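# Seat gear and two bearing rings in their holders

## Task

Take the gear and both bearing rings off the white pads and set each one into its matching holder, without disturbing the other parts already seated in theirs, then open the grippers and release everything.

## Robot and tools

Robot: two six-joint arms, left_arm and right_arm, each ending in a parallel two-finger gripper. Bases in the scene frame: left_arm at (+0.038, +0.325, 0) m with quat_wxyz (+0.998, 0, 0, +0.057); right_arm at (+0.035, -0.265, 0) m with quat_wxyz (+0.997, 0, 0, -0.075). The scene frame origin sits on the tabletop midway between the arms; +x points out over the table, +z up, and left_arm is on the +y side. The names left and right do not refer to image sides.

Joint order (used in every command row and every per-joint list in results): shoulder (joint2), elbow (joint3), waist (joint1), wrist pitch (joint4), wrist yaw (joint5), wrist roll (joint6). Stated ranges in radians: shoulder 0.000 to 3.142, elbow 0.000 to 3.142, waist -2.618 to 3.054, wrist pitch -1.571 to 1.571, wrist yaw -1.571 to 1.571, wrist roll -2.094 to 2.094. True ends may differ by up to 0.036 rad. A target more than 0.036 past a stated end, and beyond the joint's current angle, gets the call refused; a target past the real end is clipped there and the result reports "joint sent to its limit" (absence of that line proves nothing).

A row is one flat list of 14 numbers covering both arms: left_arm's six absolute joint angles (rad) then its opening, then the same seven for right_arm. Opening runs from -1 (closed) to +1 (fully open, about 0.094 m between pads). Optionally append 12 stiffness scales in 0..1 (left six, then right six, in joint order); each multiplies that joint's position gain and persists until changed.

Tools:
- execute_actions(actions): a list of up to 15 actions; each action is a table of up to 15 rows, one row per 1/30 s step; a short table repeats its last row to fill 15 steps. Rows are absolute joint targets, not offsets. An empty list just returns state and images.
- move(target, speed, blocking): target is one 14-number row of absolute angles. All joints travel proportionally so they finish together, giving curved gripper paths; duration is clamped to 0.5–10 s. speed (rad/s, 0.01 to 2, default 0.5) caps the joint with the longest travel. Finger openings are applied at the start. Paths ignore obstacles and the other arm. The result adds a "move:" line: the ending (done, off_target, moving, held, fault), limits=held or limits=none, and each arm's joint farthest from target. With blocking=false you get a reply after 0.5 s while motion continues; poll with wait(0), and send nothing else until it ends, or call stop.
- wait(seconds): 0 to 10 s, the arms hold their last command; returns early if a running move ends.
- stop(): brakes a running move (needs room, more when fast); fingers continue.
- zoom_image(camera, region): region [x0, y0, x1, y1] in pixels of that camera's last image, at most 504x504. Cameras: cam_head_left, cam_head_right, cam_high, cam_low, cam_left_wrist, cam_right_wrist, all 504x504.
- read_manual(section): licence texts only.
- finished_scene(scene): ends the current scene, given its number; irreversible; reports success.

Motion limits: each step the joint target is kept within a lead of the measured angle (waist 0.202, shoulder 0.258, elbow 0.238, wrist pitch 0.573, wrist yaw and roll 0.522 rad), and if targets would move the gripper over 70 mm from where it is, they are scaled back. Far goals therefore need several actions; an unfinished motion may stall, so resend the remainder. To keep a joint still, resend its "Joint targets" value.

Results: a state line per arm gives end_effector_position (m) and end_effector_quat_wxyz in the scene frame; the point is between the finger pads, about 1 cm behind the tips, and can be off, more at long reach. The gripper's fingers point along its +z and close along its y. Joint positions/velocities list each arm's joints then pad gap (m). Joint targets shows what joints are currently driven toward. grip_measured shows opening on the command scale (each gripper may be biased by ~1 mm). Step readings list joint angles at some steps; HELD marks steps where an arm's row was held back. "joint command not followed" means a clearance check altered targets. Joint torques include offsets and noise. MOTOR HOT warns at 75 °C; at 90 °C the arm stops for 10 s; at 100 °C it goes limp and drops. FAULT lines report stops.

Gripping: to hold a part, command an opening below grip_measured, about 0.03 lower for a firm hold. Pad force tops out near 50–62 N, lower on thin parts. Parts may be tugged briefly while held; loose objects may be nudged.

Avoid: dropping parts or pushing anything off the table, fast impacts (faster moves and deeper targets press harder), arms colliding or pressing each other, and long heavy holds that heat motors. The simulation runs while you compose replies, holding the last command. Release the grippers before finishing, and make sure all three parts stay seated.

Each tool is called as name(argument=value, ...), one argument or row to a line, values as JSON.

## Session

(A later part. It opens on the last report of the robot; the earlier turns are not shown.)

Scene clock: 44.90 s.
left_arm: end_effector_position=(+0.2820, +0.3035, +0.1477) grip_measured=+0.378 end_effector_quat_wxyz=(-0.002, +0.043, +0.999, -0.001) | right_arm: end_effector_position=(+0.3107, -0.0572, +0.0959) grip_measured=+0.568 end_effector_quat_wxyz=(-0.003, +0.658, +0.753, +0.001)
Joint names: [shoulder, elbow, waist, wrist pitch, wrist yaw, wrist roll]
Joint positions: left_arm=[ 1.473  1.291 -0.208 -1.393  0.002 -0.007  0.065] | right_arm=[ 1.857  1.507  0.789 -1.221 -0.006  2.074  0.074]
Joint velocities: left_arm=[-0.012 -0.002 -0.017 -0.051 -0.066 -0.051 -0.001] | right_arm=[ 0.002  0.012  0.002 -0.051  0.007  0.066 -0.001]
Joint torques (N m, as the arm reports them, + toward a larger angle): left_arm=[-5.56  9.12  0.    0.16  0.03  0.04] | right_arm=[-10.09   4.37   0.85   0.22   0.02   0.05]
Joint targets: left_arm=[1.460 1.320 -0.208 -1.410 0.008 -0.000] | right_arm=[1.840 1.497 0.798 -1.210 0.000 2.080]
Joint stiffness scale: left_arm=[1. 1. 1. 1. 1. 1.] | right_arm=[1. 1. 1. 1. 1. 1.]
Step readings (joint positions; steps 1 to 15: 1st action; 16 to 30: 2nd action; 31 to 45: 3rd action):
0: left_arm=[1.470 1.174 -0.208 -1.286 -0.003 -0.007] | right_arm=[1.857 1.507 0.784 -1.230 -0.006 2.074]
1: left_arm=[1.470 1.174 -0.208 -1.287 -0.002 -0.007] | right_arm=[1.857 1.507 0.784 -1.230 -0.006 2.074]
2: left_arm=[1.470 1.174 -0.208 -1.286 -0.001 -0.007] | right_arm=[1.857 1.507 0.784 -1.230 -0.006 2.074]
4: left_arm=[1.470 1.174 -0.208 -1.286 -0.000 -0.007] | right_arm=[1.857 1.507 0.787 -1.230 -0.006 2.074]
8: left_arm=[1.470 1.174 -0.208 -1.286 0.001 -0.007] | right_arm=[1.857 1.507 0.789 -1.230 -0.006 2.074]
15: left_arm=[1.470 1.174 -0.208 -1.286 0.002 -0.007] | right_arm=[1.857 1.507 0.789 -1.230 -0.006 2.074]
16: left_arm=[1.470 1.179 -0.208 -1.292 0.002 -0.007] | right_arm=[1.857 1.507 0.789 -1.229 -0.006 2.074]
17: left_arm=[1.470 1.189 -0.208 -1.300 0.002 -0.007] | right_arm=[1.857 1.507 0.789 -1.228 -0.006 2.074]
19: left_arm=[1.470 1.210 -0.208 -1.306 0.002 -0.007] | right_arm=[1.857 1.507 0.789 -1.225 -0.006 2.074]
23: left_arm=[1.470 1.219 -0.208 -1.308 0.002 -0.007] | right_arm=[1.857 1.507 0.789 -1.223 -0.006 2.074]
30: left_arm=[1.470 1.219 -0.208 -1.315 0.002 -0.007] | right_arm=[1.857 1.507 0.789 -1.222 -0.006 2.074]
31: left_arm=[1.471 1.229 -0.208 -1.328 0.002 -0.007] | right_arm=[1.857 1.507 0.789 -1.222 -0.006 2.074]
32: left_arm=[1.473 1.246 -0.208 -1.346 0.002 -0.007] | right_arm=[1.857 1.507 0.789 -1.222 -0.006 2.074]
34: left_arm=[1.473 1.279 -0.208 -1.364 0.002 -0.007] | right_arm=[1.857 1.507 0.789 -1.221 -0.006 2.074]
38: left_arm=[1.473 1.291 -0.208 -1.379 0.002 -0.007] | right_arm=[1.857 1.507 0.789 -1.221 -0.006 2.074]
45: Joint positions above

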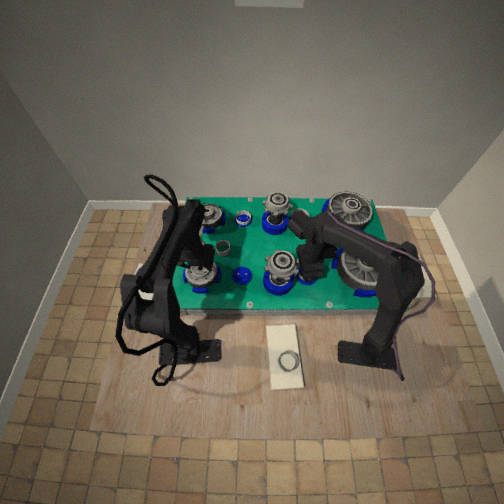

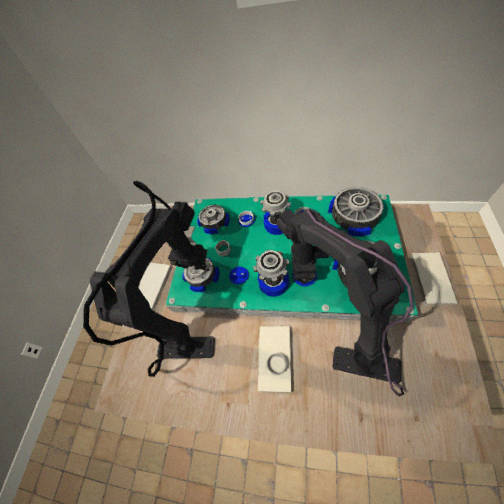

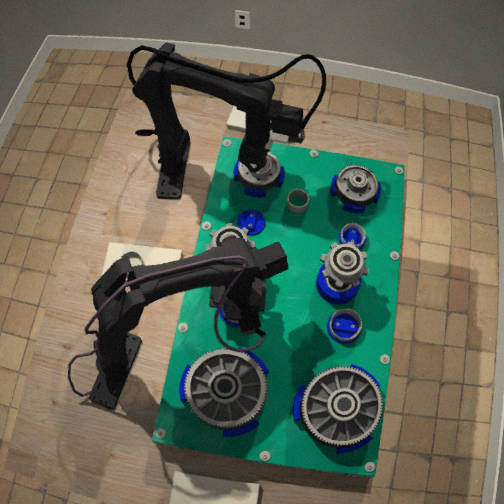

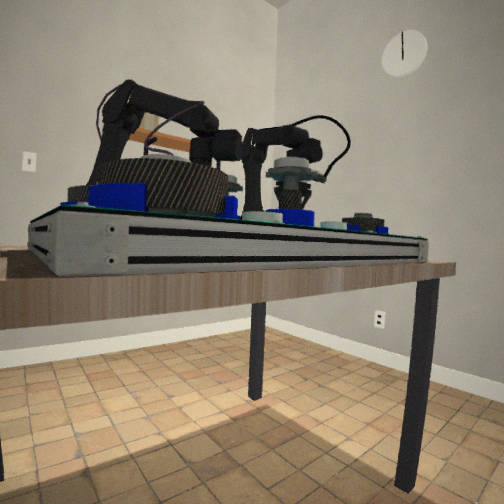

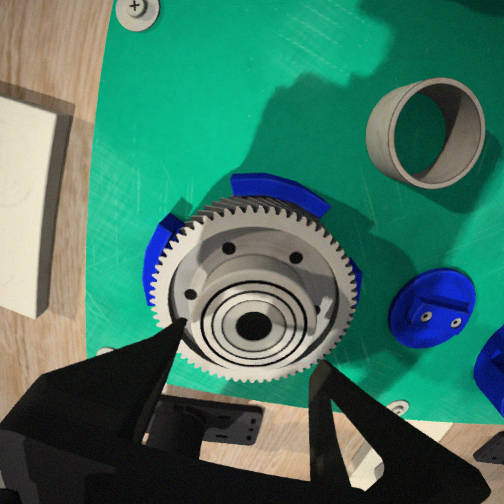

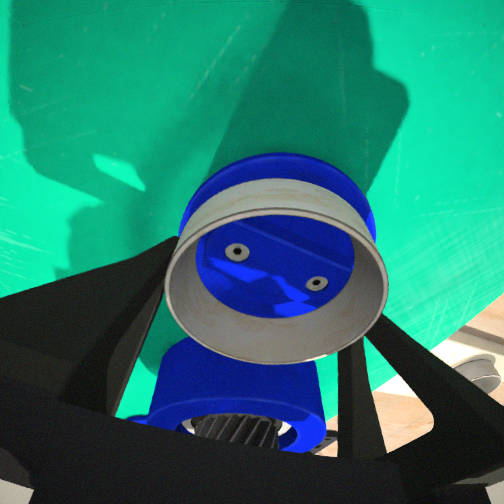

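execute_actions(
  actions=[
    [[1.43,1.35,-0.208,-1.47,0.008,-0.1,0.38,1.84,1.492,0.795,-1.235,0,2.08,0.535],[1.42,1.35,-0.208,-1.48,0.008,-0.2,0.38,1.84,1.492,0.795,-1.235,0,2.08,0.535],[1.41,1.35,-0.23,-1.49,0.008,-0.3,0.38,1.84,1.492,0.795,-1.235,0,2.08,0.535],[1.40,1.35,-0.25,-1.5,0.008,-0.4,0.45,1.84,1.492,0.795,-1.235,0,2.08,0.535],[1.39,1.34,-0.27,-1.5,0.008,-0.5,0.5,1.84,1.492,0.795,-1.235,0,2.08,0.535],[1.38,1.33,-0.29,-1.5,0.008,-0.6,0.55,1.84,1.492,0.795,-1.235,0,2.08,0.535],[1.37,1.32,-0.31,-1.5,0.008,-0.7,0.6,1.84,1.492,0.795,-1.235,0,2.08,0.535],[1.36,1.31,-0.33,-1.5,0.008,-0.8,0.65,1.84,1.492,0.795,-1.235,0,2.08,0.535],[1.35,1.30,-0.35,-1.5,0.008,-0.9,0.7,1.84,1.492,0.795,-1.235,0,2.08,0.535],[1.34,1.29,-0.37,-1.5,0.008,-1.0,0.75,1.84,1.492,0.795,-1.235,0,2.08,0.535],[1.33,1.28,-0.39,-1.5,0.008,-1.1,0.75,1.84,1.492,0.795,-1.235,0,2.08,0.535],[1.32,1.27,-0.41,-1.5,0.008,-1.2,0.75,1.84,1.492,0.795,-1.235,0,2.08,0.535],[1.31,1.26,-0.44,-1.5,0.008,-1.3,0.75,1.84,1.492,0.795,-1.235,0,2.08,0.535],[1.30,1.25,-0.47,-1.5,0.008,-1.4,0.75,1.84,1.492,0.795,-1.235,0,2.08,0.535],[1.29,1.24,-0.5,-1.5,0.008,-1.5,0.75,1.84,1.492,0.795,-1.235,0,2.08,0.535]],
    [[1.285,1.23,-0.54,-1.49,0.008,-1.6,0.75,1.84,1.487,0.795,-1.235,0,2.08,0.535],[1.285,1.22,-0.58,-1.49,0.008,-1.7,0.75,1.84,1.487,0.795,-1.235,0,2.08,0.535],[1.285,1.21,-0.62,-1.48,0.008,-1.8,0.75,1.84,1.487,0.795,-1.235,0,2.08,0.535],[1.285,1.2,-0.66,-1.48,0.008,-1.9,0.75,1.84,1.487,0.795,-1.235,0,2.08,0.535],[1.285,1.2,-0.70,-1.48,0.008,-2.0,0.75,1.84,1.487,0.795,-1.235,0,2.08,0.535],[1.285,1.2,-0.74,-1.48,0.008,-2.0,0.75,1.84,1.487,0.795,-1.235,0,2.08,0.535],[1.285,1.2,-0.78,-1.48,0.008,-2.0,0.75,1.84,1.487,0.795,-1.235,0,2.08,0.535],[1.285,1.2,-0.82,-1.48,0.008,-2.0,0.75,1.84,1.487,0.795,-1.235,0,2.08,0.535],[1.285,1.2,-0.86,-1.48,0.008,-2.0,0.75,1.84,1.487,0.795,-1.235,0,2.08,0.535],[1.285,1.2,-0.90,-1.48,0.008,-2.0,0.75,1.84,1.487,0.795,-1.235,0,2.08,0.535],[1.285,1.2,-0.94,-1.48,0.008,-2.0,0.75,1.84,1.487,0.795,-1.235,0,2.08,0.535],[1.285,1.2,-0.98,-1.48,0.008,-2.0,0.75,1.84,1.487,0.795,-1.235,0,2.08,0.535],[1.285,1.2,-1.02,-1.48,0.008,-2.0,0.75,1.84,1.487,0.795,-1.235,0,2.08,0.535],[1.285,1.2,-1.06,-1.48,0.008,-2.0,0.75,1.84,1.487,0.795,-1.235,0,2.08,0.535],[1.285,1.2,-1.10,-1.48,0.008,-2.0,0.75,1.84,1.487,0.795,-1.235,0,2.08,0.535]],
  ],
)

zoom_image(
  camera="cam_right_wrist",
  region=[150, 140, 400, 390],
)

Scene clock: 47.67 s.
left_arm: end_effector_position=(+0.1600, +0.1660, +0.1619) grip_measured=+0.749 end_effector_quat_wxyz=(-0.006, -0.495, +0.869, -0.001) | right_arm: end_effector_position=(+0.3084, -0.0588, +0.0930) grip_measured=+0.568 end_effector_quat_wxyz=(-0.004, +0.658, +0.753, -0.004)
Joint names: [shoulder, elbow, waist, wrist pitch, wrist yaw, wrist roll]
Joint positions: left_arm=[ 1.307  1.213 -1.027 -1.476  0.013 -1.947  0.082] | right_arm=[ 1.857  1.496  0.789 -1.22  -0.006  2.074  0.074]
Joint velocities: left_arm=[-0.017  0.007 -1.126 -0.022 -0.022 -0.271 -0.001] | right_arm=[ 0.007 -0.022  0.007 -0.066 -0.022  0.066  0.   ]
Joint torques (N m, as the arm reports them, + toward a larger angle): left_arm=[-4.98  5.21 -0.39  0.32 -0.06 -0.14] | right_arm=[-10.01   4.41   0.53  -0.07   0.01   0.04]
Joint targets: left_arm=[1.285 1.200 -1.100 -1.480 0.008 -2.000] | right_arm=[1.840 1.487 0.795 -1.235 0.000 2.080]
Joint stiffness scale: left_arm=[1. 1. 1. 1. 1. 1.] | right_arm=[1. 1. 1. 1. 1. 1.]
Step readings (joint positions; steps 1 to 15: 1st action; 16 to 30: 2nd action):
0: left_arm=[1.473 1.291 -0.208 -1.396 0.002 -0.007] | right_arm=[1.857 1.507 0.789 -1.221 -0.006 2.074]
1: left_arm=[1.472 1.294 -0.208 -1.403 0.002 -0.020] | right_arm=[1.857 1.506 0.789 -1.221 -0.006 2.074]
2: left_arm=[1.470 1.300 -0.208 -1.414 0.002 -0.049] | right_arm=[1.857 1.503 0.789 -1.222 -0.006 2.074]
4: left_arm=[1.453 1.308 -0.215 -1.434 0.002 -0.148] | right_arm=[1.857 1.497 0.789 -1.221 -0.006 2.074]
8: left_arm=[1.402 1.310 -0.286 -1.464 0.003 -0.443] | right_arm=[1.857 1.496 0.789 -1.220 -0.006 2.074]
15: left_arm=[1.329 1.274 -0.442 -1.476 0.007 -1.086] | right_arm=[1.857 1.496 0.789 -1.220 -0.006 2.074]
16: left_arm=[1.320 1.263 -0.473 -1.476 0.007 -1.183] | right_arm=[1.857 1.496 0.789 -1.220 -0.006 2.074]
17: left_arm=[1.314 1.253 -0.507 -1.476 0.007 -1.280] | right_arm=[1.857 1.496 0.789 -1.220 -0.006 2.074]
19: left_arm=[1.307 1.234 -0.585 -1.476 0.009 -1.477] | right_arm=[1.857 1.496 0.789 -1.220 -0.006 2.074]
23: left_arm=[1.307 1.214 -0.747 -1.476 0.011 -1.780] | right_arm=[1.857 1.496 0.789 -1.220 -0.006 2.074]
30: Joint positions above

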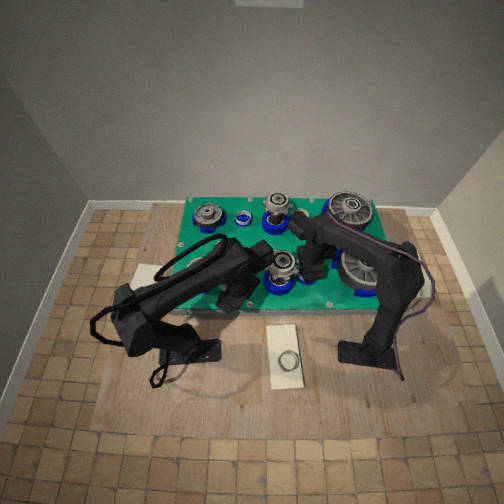

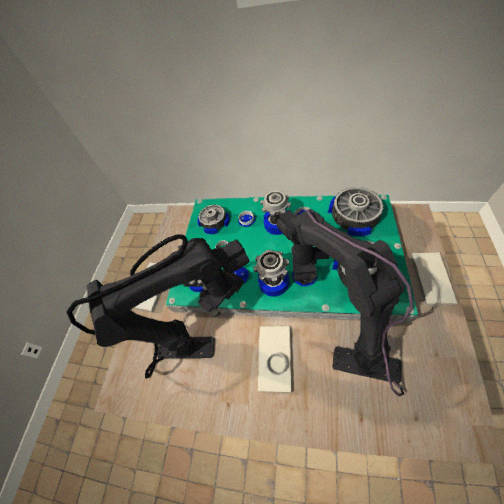

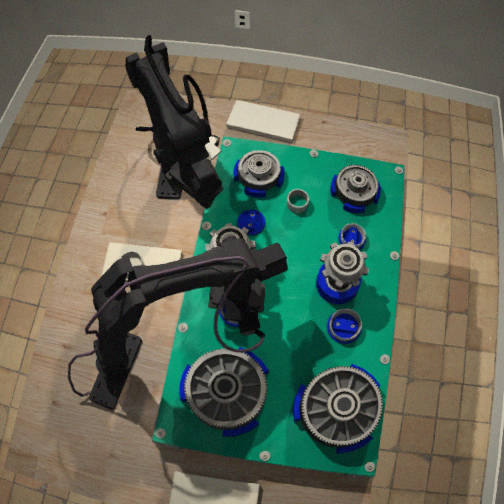

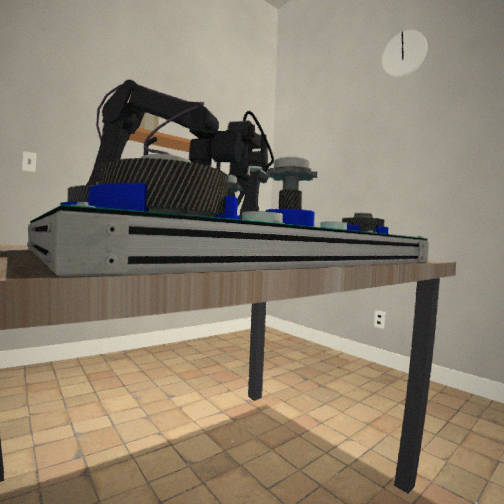

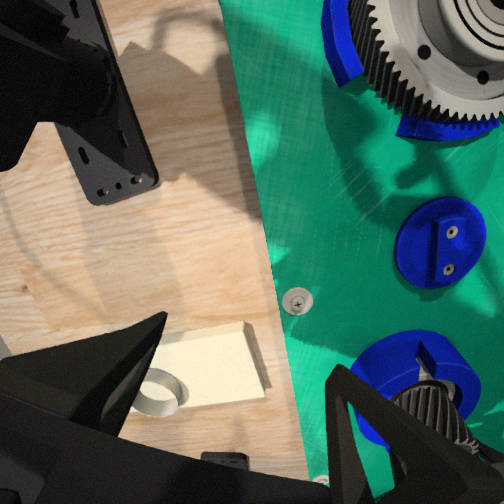

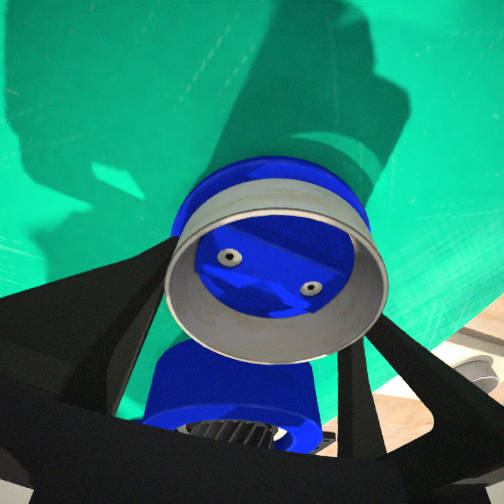

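Region (150, 140, 400, 390) of cam_right_wrist's 504x504 image, scaled by 2.016, with more detail than that image has.

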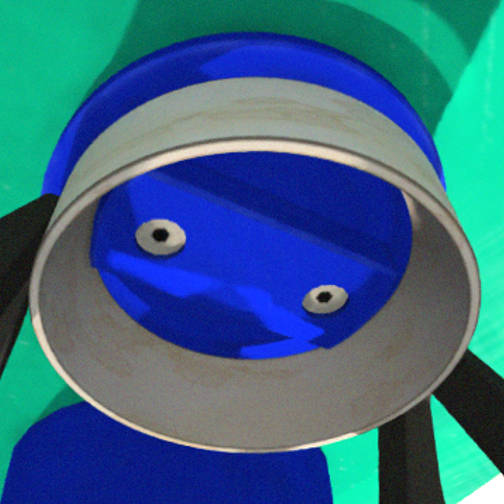

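execute_actions(
  actions=[
    [[1.30,1.21,-1.15,-1.47,0.008,-2.0,0.75,1.84,1.487,0.795,-1.20,0,2.08,0.535],[1.33,1.22,-1.19,-1.46,0.008,-2.0,0.75,1.84,1.487,0.795,-1.20,0,2.08,0.535],[1.36,1.23,-1.23,-1.45,0.008,-2.0,0.75,1.84,1.487,0.795,-1.20,0,2.08,0.535],[1.39,1.24,-1.27,-1.44,0.008,-2.0,0.75,1.84,1.487,0.795,-1.20,0,2.08,0.535],[1.42,1.25,-1.31,-1.42,0.008,-2.0,0.75,1.84,1.487,0.795,-1.20,0,2.08,0.535],[1.44,1.26,-1.35,-1.41,0.008,-2.0,0.75,1.84,1.487,0.795,-1.20,0,2.08,0.535],[1.46,1.27,-1.39,-1.40,0.008,-2.0,0.75,1.84,1.485,0.795,-1.20,0,2.08,0.535],[1.48,1.28,-1.43,-1.39,0.008,-2.0,0.75,1.84,1.483,0.795,-1.195,0,2.08,0.535],[1.50,1.29,-1.47,-1.38,0.008,-2.0,0.75,1.84,1.481,0.795,-1.193,0,2.08,0.535],[1.52,1.30,-1.51,-1.37,0.008,-2.0,0.75,1.84,1.479,0.795,-1.191,0,2.08,0.535],[1.54,1.31,-1.55,-1.36,0.008,-2.0,0.75,1.84,1.477,0.795,-1.189,0,2.08,0.535],[1.56,1.32,-1.59,-1.35,0.008,-2.0,0.75,1.84,1.475,0.795,-1.187,0,2.08,0.535],[1.58,1.33,-1.63,-1.34,0.008,-2.0,0.75,1.84,1.473,0.795,-1.185,0,2.08,0.535],[1.60,1.345,-1.66,-1.33,0.008,-2.0,0.75,1.84,1.471,0.795,-1.183,0,2.08,0.535],[1.62,1.36,-1.69,-1.32,0.008,-2.0,0.75,1.84,1.469,0.795,-1.181,0,2.08,0.535]],
    [[1.64,1.375,-1.71,-1.31,0.008,-2.0,0.75,1.84,1.467,0.795,-1.18,0,2.08,0.535],[1.66,1.39,-1.73,-1.30,0.008,-2.0,0.75,1.84,1.465,0.795,-1.178,0,2.08,0.535],[1.68,1.405,-1.75,-1.29,0.008,-2.0,0.75,1.84,1.463,0.795,-1.176,0,2.08,0.535],[1.70,1.42,-1.765,-1.28,0.008,-2.0,0.75,1.84,1.461,0.795,-1.174,0,2.08,0.535],[1.72,1.435,-1.775,-1.27,0.008,-2.0,0.75,1.84,1.46,0.795,-1.174,0,2.08,0.535],[1.74,1.45,-1.783,-1.26,0.008,-2.0,0.75,1.84,1.46,0.795,-1.174,0,2.08,0.535],[1.76,1.465,-1.783,-1.25,0.008,-2.0,0.75,1.84,1.46,0.795,-1.174,0,2.08,0.535],[1.78,1.478,-1.783,-1.24,0.008,-2.0,0.75,1.84,1.46,0.795,-1.174,0,2.08,0.535],[1.795,1.488,-1.783,-1.23,0.008,-2.0,0.75,1.84,1.46,0.795,-1.174,0,2.08,0.535],[1.807,1.495,-1.783,-1.22,0.008,-2.0,0.75,1.84,1.46,0.795,-1.174,0,2.08,0.535],[1.813,1.498,-1.783,-1.21,0.008,-2.0,0.75,1.84,1.46,0.795,-1.174,0,2.08,0.535]],
    [[1.813,1.498,-1.783,-1.21,0.008,-2.0,0.75,1.84,1.46,0.795,-1.174,0,2.08,0.535]],
  ],
)

Scene clock: 50.77 s.
left_arm: end_effector_position=(+0.0054, -0.0069, +0.0980) grip_measured=+0.749 end_effector_quat_wxyz=(-0.006, -0.162, +0.987, +0.002) | right_arm: end_effector_position=(+0.3092, -0.0581, +0.0877) grip_measured=+0.568 end_effector_quat_wxyz=(-0.004, +0.658, +0.753, -0.001)
Joint names: [shoulder, elbow, waist, wrist pitch, wrist yaw, wrist roll]
Joint positions: left_arm=[ 1.815  1.462 -1.78  -1.219  0.012 -1.992  0.082] | right_arm=[ 1.857  1.475  0.789 -1.191 -0.007  2.074  0.074]
Joint velocities: left_arm=[-0.017  0.002 -0.017  0.022  0.066 -0.037 -0.002] | right_arm=[-0.012 -0.022 -0.007 -0.022  0.037  0.007  0.001]
Joint torques (N m, as the arm reports them, + toward a larger angle): left_arm=[-7.45  9.69 -0.12  0.44 -0.05 -0.11] | right_arm=[-10.03   4.04   0.52   0.28   0.03   0.04]
Joint targets: left_arm=[1.813 1.498 -1.783 -1.210 0.008 -2.000] | right_arm=[1.840 1.460 0.795 -1.174 -0.000 2.080]
Joint stiffness scale: left_arm=[1. 1. 1. 1. 1. 1.] | right_arm=[1. 1. 1. 1. 1. 1.]
Step readings (joint positions; steps 1 to 15: 1st action; 16 to 30: 2nd action; 31 to 45: 3rd action):
0: left_arm=[1.307 1.213 -1.095 -1.476 0.017 -1.991] | right_arm=[1.857 1.496 0.789 -1.220 -0.006 2.074]
1: left_arm=[1.307 1.213 -1.102 -1.476 0.015 -1.991] | right_arm=[1.857 1.496 0.789 -1.218 -0.006 2.074]
2: left_arm=[1.308 1.213 -1.121 -1.476 0.012 -1.991] | right_arm=[1.857 1.496 0.789 -1.216 -0.006 2.074]
4: left_arm=[1.326 1.213 -1.191 -1.474 0.010 -1.992] | right_arm=[1.857 1.496 0.789 -1.215 -0.006 2.074]
8: left_arm=[1.434 1.232 -1.353 -1.441 0.010 -1.992] | right_arm=[1.857 1.492 0.789 -1.212 -0.006 2.074]
15: left_arm=[1.582 1.304 -1.629 -1.365 0.010 -1.992] | right_arm=[1.857 1.477 0.789 -1.197 -0.006 2.074]
16: left_arm=[1.602 1.318 -1.661 -1.356 0.011 -1.992] | right_arm=[1.857 1.477 0.789 -1.195 -0.006 2.074]
17: left_arm=[1.621 1.333 -1.689 -1.346 0.012 -1.992] | right_arm=[1.857 1.477 0.789 -1.194 -0.006 2.074]
19: left_arm=[1.660 1.364 -1.732 -1.327 0.012 -1.992] | right_arm=[1.857 1.476 0.789 -1.192 -0.007 2.074]
23: left_arm=[1.739 1.424 -1.777 -1.288 0.012 -1.992] | right_arm=[1.857 1.475 0.789 -1.191 -0.007 2.074]
30: left_arm=[1.815 1.462 -1.780 -1.226 0.012 -1.992] | right_arm=[1.857 1.475 0.789 -1.191 -0.007 2.074]
31: left_arm=[1.815 1.462 -1.780 -1.224 0.012 -1.992] | right_arm=[1.857 1.475 0.789 -1.191 -0.007 2.074]
32: left_arm=[1.815 1.462 -1.780 -1.223 0.012 -1.992] | right_arm=[1.857 1.475 0.789 -1.191 -0.007 2.074]
34: left_arm=[1.815 1.462 -1.780 -1.221 0.012 -1.992] | right_arm=[1.857 1.475 0.789 -1.191 -0.007 2.074]
38: left_arm=[1.815 1.462 -1.780 -1.219 0.012 -1.992] | right_arm=[1.857 1.475 0.789 -1.191 -0.007 2.074]
45: Joint positions above

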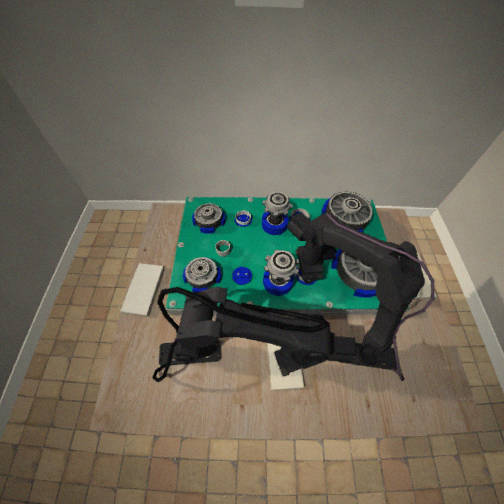

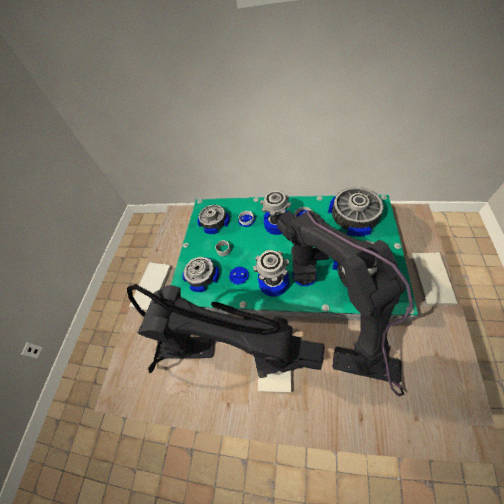

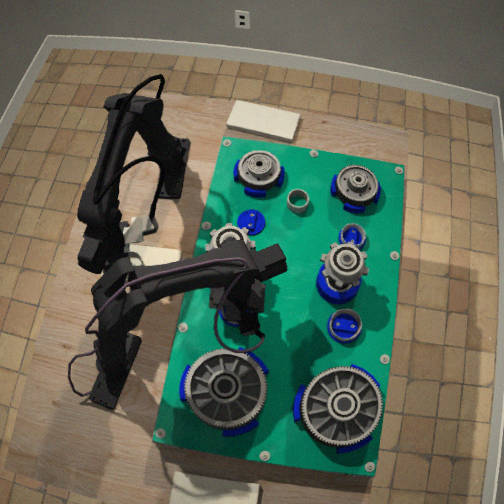

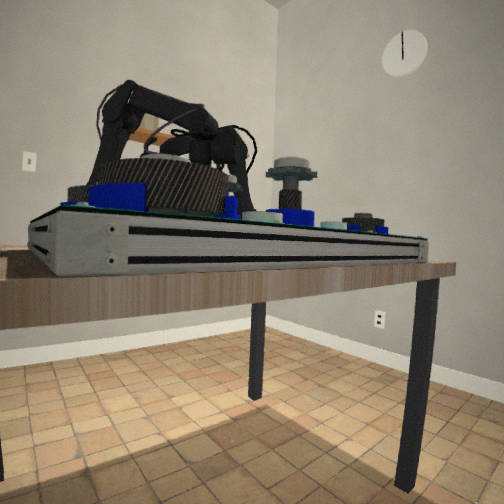

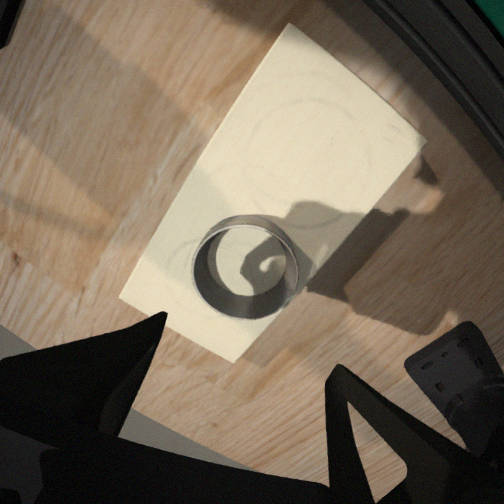

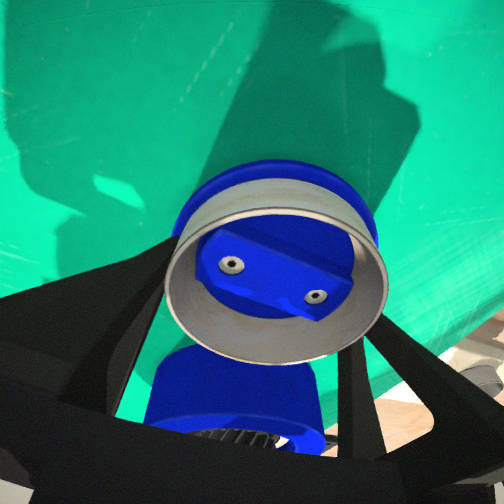

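execute_actions(
  actions=[
    [[1.813,1.45,-1.786,-1.20,0.008,-2.0,0.75,1.845,1.475,0.792,-1.185,0,2.08,0.8],[1.815,1.43,-1.789,-1.19,0.008,-2.0,0.75,1.845,1.475,0.792,-1.185,0,2.08,0.8],[1.817,1.415,-1.792,-1.17,0.008,-2.0,0.75,1.845,1.475,0.792,-1.185,0,2.08,0.8],[1.819,1.40,-1.792,-1.15,0.008,-2.0,0.75,1.845,1.475,0.792,-1.185,0,2.08,0.8],[1.821,1.385,-1.792,-1.13,0.008,-2.0,0.75,1.845,1.475,0.792,-1.185,0,2.08,0.8],[1.823,1.37,-1.792,-1.11,0.008,-2.0,0.75,1.845,1.475,0.792,-1.185,0,2.08,0.8],[1.825,1.355,-1.792,-1.09,0.008,-2.0,0.75,1.845,1.475,0.792,-1.185,0,2.08,0.8],[1.827,1.34,-1.792,-1.075,0.008,-2.0,0.75,1.845,1.475,0.792,-1.185,0,2.08,0.8],[1.83,1.325,-1.792,-1.06,0.008,-2.0,0.75,1.845,1.49,0.792,-1.20,0,2.08,0.8],[1.833,1.31,-1.792,-1.04,0.008,-2.0,0.75,1.845,1.51,0.792,-1.22,0,2.08,0.8],[1.836,1.295,-1.792,-1.02,0.008,-2.0,0.75,1.845,1.53,0.792,-1.24,0,2.08,0.8],[1.839,1.28,-1.792,-1.005,0.008,-2.0,0.75,1.845,1.55,0.792,-1.26,0,2.08,0.8],[1.842,1.265,-1.792,-0.99,0.008,-2.0,0.75,1.845,1.57,0.792,-1.28,0,2.08,0.8],[1.845,1.25,-1.792,-0.975,0.008,-2.0,0.75,1.845,1.59,0.792,-1.30,0,2.08,0.8],[1.848,1.24,-1.792,-0.96,0.008,-2.0,0.75,1.845,1.61,0.792,-1.32,0,2.08,0.8]],
    [[1.85,1.232,-1.792,-0.95,0.008,-2.0,0.75,1.845,1.63,0.792,-1.34,0,2.08,0.8],[1.85,1.229,-1.792,-0.95,0.008,-2.0,0.75,1.845,1.65,0.792,-1.36,0,2.08,0.8],[1.85,1.229,-1.792,-0.95,0.008,-2.0,0.75,1.845,1.67,0.792,-1.38,0,2.08,0.8],[1.85,1.229,-1.792,-0.95,0.008,-2.0,0.75,1.845,1.69,0.792,-1.40,0,2.08,0.8],[1.85,1.229,-1.792,-0.95,0.008,-2.0,0.75,1.845,1.71,0.792,-1.42,0,2.08,0.8],[1.85,1.229,-1.792,-0.95,0.008,-2.0,0.75,1.845,1.73,0.792,-1.44,0,2.08,0.8],[1.85,1.229,-1.792,-0.95,0.008,-2.0,0.75,1.845,1.75,0.792,-1.46,0,2.08,0.8],[1.85,1.229,-1.792,-0.95,0.008,-2.0,0.75,1.845,1.77,0.792,-1.48,0,2.08,0.8],[1.85,1.229,-1.792,-0.95,0.008,-2.0,0.75,1.845,1.79,0.792,-1.50,0,2.08,0.8]],
  ],
)

Scene clock: 53.53 s.
left_arm: end_effector_position=(+0.0048, -0.0036, +0.0353) grip_measured=+0.749 end_effector_quat_wxyz=(-0.007, -0.161, +0.987, -0.003) | right_arm: end_effector_position=(+0.3141, -0.0545, +0.1614) grip_measured=+0.798 end_effector_quat_wxyz=(-0.001, +0.658, +0.753, +0.012)
Joint names: [shoulder, elbow, waist, wrist pitch, wrist yaw, wrist roll]
Joint positions: left_arm=[ 1.848  1.249 -1.783 -0.961  0.012 -1.992  0.082] | right_arm=[ 1.857  1.768  0.789 -1.458 -0.007  2.074  0.084]
Joint velocities: left_arm=[-0.007  0.017 -0.022 -0.022  0.081 -0.007 -0.   ] | right_arm=[-0.002 -0.012 -0.007 -0.198  0.037  0.007  0.001]
Joint torques (N m, as the arm reports them, + toward a larger angle): left_arm=[-7.07  4.48 -0.7   0.47 -0.06 -0.12] | right_arm=[-9.49  6.54  0.3   0.01  0.03  0.05]
Joint targets: left_arm=[1.850 1.229 -1.792 -0.950 0.008 -2.000] | right_arm=[1.845 1.790 0.792 -1.500 -0.000 2.080]
Joint stiffness scale: left_arm=[1. 1. 1. 1. 1. 1.] | right_arm=[1. 1. 1. 1. 1. 1.]
Step readings (joint positions; steps 1 to 15: 1st action; 16 to 30: 2nd action):
0: left_arm=[1.815 1.462 -1.780 -1.218 0.012 -1.992] | right_arm=[1.857 1.475 0.789 -1.191 -0.007 2.074]
1: left_arm=[1.815 1.462 -1.780 -1.218 0.012 -1.992] | right_arm=[1.857 1.475 0.789 -1.191 -0.007 2.074]
2: left_arm=[1.815 1.459 -1.780 -1.213 0.012 -1.992] | right_arm=[1.857 1.475 0.789 -1.191 -0.007 2.074]
4: left_arm=[1.815 1.444 -1.780 -1.195 0.012 -1.992] | right_arm=[1.857 1.475 0.789 -1.191 -0.007 2.074]
8: left_arm=[1.815 1.381 -1.780 -1.142 0.012 -1.992] | right_arm=[1.857 1.475 0.789 -1.191 -0.007 2.074]
15: left_arm=[1.835 1.277 -1.780 -1.033 0.012 -1.992] | right_arm=[1.857 1.543 0.789 -1.248 -0.007 2.074]
16: left_arm=[1.840 1.264 -1.780 -1.020 0.012 -1.992] | right_arm=[1.857 1.565 0.789 -1.262 -0.007 2.074]
17: left_arm=[1.843 1.254 -1.780 -1.008 0.012 -1.992] | right_arm=[1.857 1.587 0.789 -1.276 -0.007 2.074]
19: left_arm=[1.846 1.249 -1.782 -0.995 0.012 -1.992] | right_arm=[1.857 1.630 0.789 -1.307 -0.007 2.074]
23: left_arm=[1.848 1.249 -1.783 -0.972 0.012 -1.992] | right_arm=[1.857 1.710 0.789 -1.379 -0.007 2.074]
30: Joint positions above

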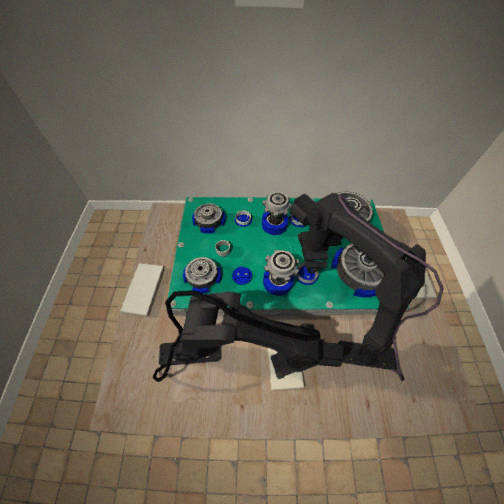

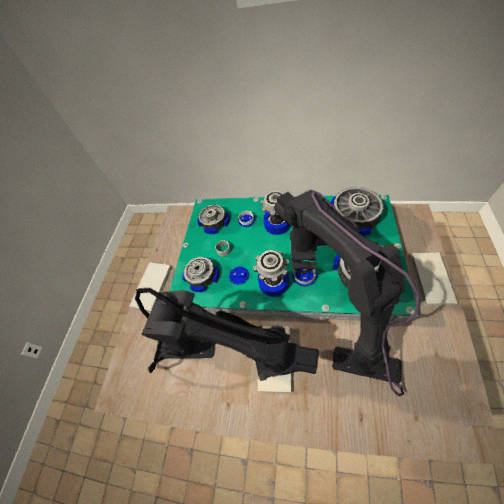

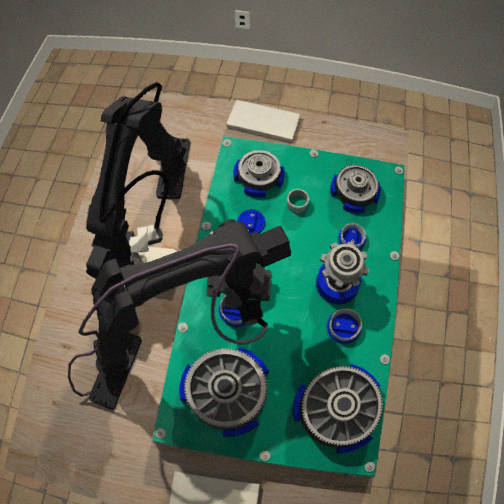

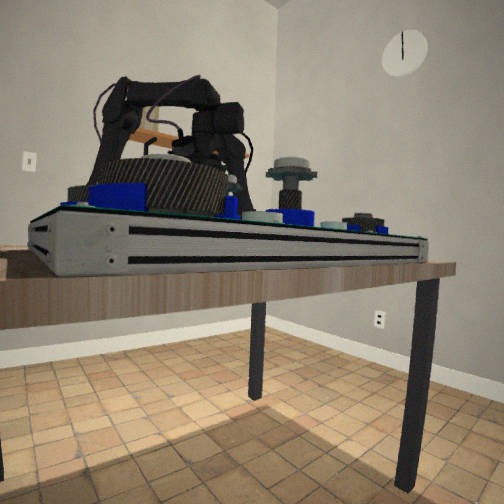

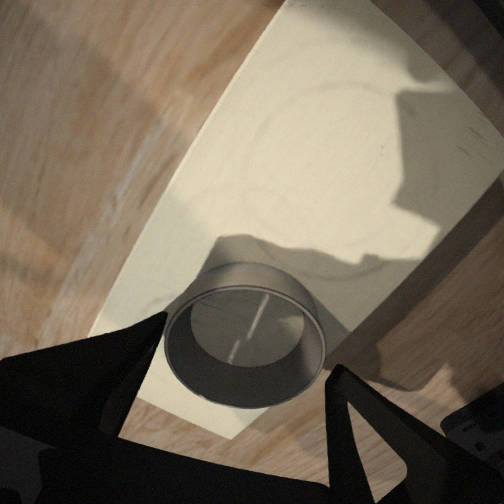

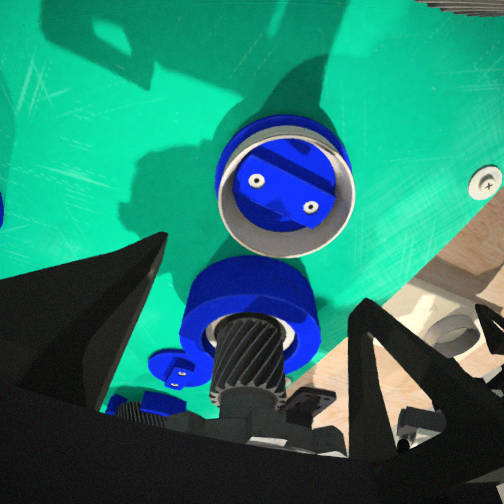

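execute_actions(
  actions=[
    [[1.85,1.222,-1.795,-0.955,0.008,-2.0,0.7,1.82,1.79,0.77,-1.50,0,2.08,0.8],[1.85,1.218,-1.795,-0.955,0.008,-2.0,0.65,1.80,1.78,0.74,-1.50,0,2.08,0.8],[1.85,1.215,-1.795,-0.955,0.008,-2.0,0.6,1.78,1.77,0.71,-1.50,0,2.08,0.8],[1.85,1.215,-1.795,-0.955,0.008,-2.0,0.55,1.76,1.755,0.68,-1.50,0,2.08,0.8],[1.85,1.215,-1.795,-0.955,0.008,-2.0,0.5,1.74,1.74,0.65,-1.50,0,2.08,0.8],[1.85,1.215,-1.795,-0.955,0.008,-2.0,0.45,1.72,1.72,0.62,-1.50,0,2.08,0.8],[1.85,1.215,-1.795,-0.955,0.008,-2.0,0.42,1.70,1.70,0.59,-1.50,0,2.08,0.8],[1.85,1.215,-1.795,-0.955,0.008,-2.0,0.40,1.68,1.68,0.56,-1.50,0,2.08,0.8],[1.85,1.215,-1.795,-0.955,0.008,-2.0,0.38,1.66,1.66,0.53,-1.50,0,2.08,0.8],[1.85,1.215,-1.795,-0.955,0.008,-2.0,0.36,1.64,1.64,0.50,-1.50,0,2.08,0.8],[1.85,1.215,-1.795,-0.955,0.008,-2.0,0.34,1.62,1.62,0.47,-1.50,0,2.08,0.8],[1.85,1.215,-1.795,-0.955,0.008,-2.0,0.33,1.60,1.60,0.44,-1.50,0,2.08,0.8],[1.85,1.215,-1.795,-0.955,0.008,-2.0,0.32,1.60,1.60,0.41,-1.50,0,2.08,0.8],[1.85,1.215,-1.795,-0.955,0.008,-2.0,0.31,1.60,1.60,0.38,-1.50,0,2.08,0.8],[1.85,1.215,-1.795,-0.955,0.008,-2.0,0.30,1.60,1.60,0.35,-1.50,0,2.08,0.8]],
    [[1.85,1.215,-1.795,-0.955,0.008,-2.0,0.29,1.60,1.60,0.33,-1.50,0,2.08,0.8],[1.85,1.215,-1.795,-0.955,0.008,-2.0,0.28,1.60,1.60,0.31,-1.50,0,2.08,0.8],[1.85,1.215,-1.795,-0.955,0.008,-2.0,0.28,1.60,1.60,0.30,-1.50,0,2.08,0.8],[1.85,1.215,-1.795,-0.955,0.008,-2.0,0.27,1.60,1.60,0.30,-1.50,0,2.08,0.8],[1.85,1.215,-1.795,-0.955,0.008,-2.0,0.26,1.60,1.60,0.30,-1.50,0,2.08,0.8]],
  ],
)

Scene clock: 56.27 s.
left_arm: end_effector_position=(+0.0046, -0.0043, +0.0335) grip_measured=+0.282 end_effector_quat_wxyz=(-0.008, -0.161, +0.987, -0.006) | right_arm: end_effector_position=(+0.3259, -0.2191, +0.1913) grip_measured=+0.798 end_effector_quat_wxyz=(+0.012, +0.821, +0.571, +0.031)
Joint names: [shoulder, elbow, waist, wrist pitch, wrist yaw, wrist roll]
Joint positions: left_arm=[ 1.848  1.241 -1.784 -0.947  0.012 -1.992  0.06 ] | right_arm=[ 1.619  1.607  0.299 -1.493 -0.005  2.075  0.084]
Joint velocities: left_arm=[-0.002 -0.017  0.012  0.007 -0.007 -0.037 -0.001] | right_arm=[-0.012 -0.017 -0.012  0.022  0.037  0.007  0.001]
Joint torques (N m, as the arm reports them, + toward a larger angle): left_arm=[-7.16  3.79 -0.89  0.3  -0.04 -0.11] | right_arm=[-8.    4.62  0.06  0.15  0.    0.05]
Joint targets: left_arm=[1.850 1.215 -1.795 -0.955 0.008 -2.000] | right_arm=[1.600 1.600 0.300 -1.500 -0.000 2.080]
Joint stiffness scale: left_arm=[1. 1. 1. 1. 1. 1.] | right_arm=[1. 1. 1. 1. 1. 1.]
Step readings (joint positions; steps 1 to 15: 1st action; 16 to 30: 2nd action):
0: left_arm=[1.848 1.249 -1.783 -0.959 0.012 -1.992] | right_arm=[1.857 1.768 0.789 -1.481 -0.007 2.074]
1: left_arm=[1.848 1.249 -1.783 -0.959 0.012 -1.992] | right_arm=[1.857 1.768 0.788 -1.481 -0.007 2.074]
2: left_arm=[1.848 1.247 -1.783 -0.957 0.012 -1.992] | right_arm=[1.855 1.768 0.784 -1.481 -0.007 2.074]
4: left_arm=[1.848 1.241 -1.783 -0.957 0.013 -1.992] | right_arm=[1.839 1.765 0.756 -1.481 -0.009 2.074]
8: left_arm=[1.848 1.241 -1.784 -0.952 0.013 -1.992] | right_arm=[1.751 1.718 0.625 -1.480 -0.010 2.074]
15: left_arm=[1.848 1.241 -1.784 -0.948 0.012 -1.992] | right_arm=[1.621 1.614 0.403 -1.492 -0.007 2.075]
16: left_arm=[1.848 1.241 -1.784 -0.948 0.012 -1.992] | right_arm=[1.619 1.612 0.376 -1.493 -0.007 2.075]
17: left_arm=[1.848 1.241 -1.784 -0.948 0.012 -1.992] | right_arm=[1.619 1.611 0.351 -1.493 -0.007 2.075]
19: left_arm=[1.848 1.241 -1.784 -0.947 0.012 -1.992] | right_arm=[1.619 1.608 0.313 -1.493 -0.006 2.075]
23: left_arm=[1.848 1.241 -1.784 -0.947 0.012 -1.992] | right_arm=[1.619 1.607 0.299 -1.493 -0.005 2.075]
30: Joint positions above

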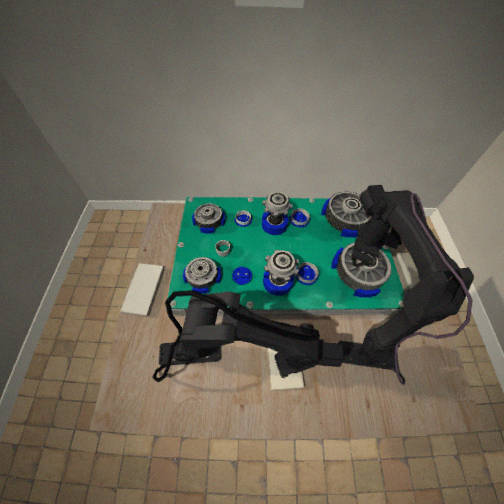

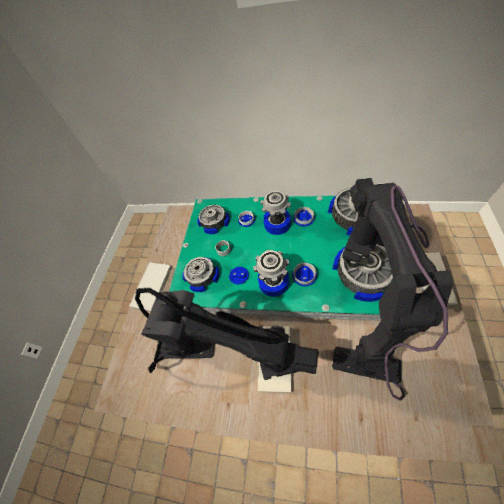

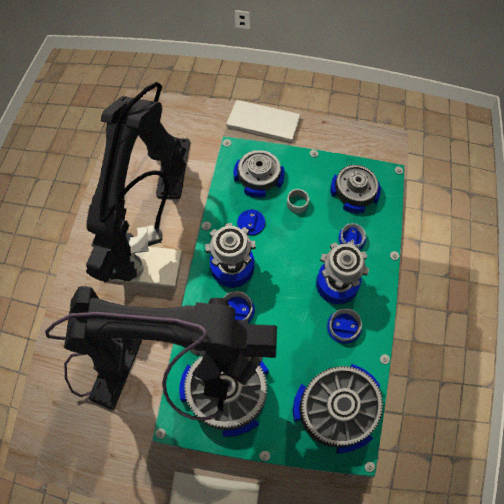

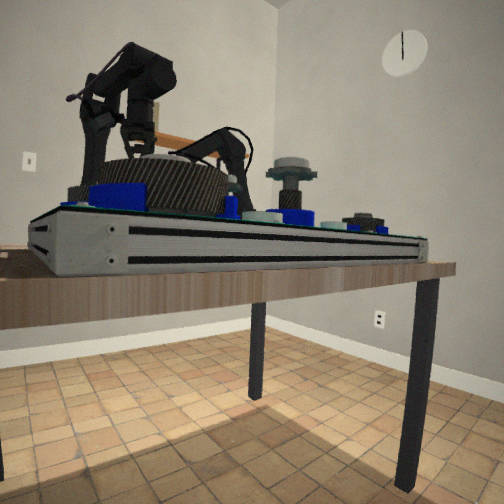

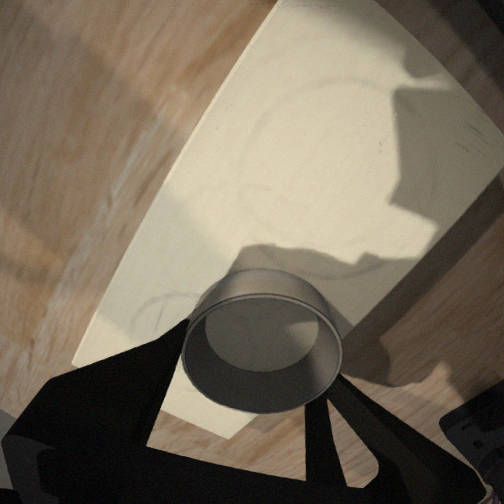

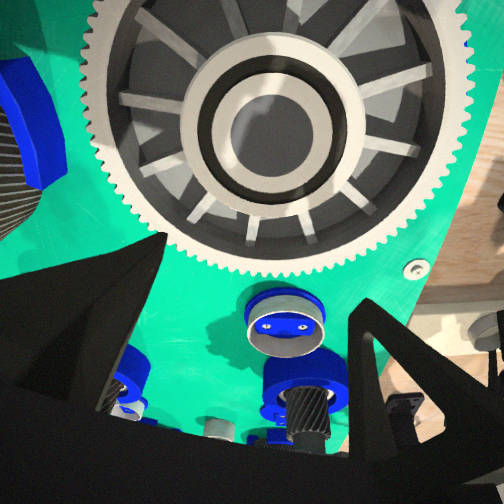

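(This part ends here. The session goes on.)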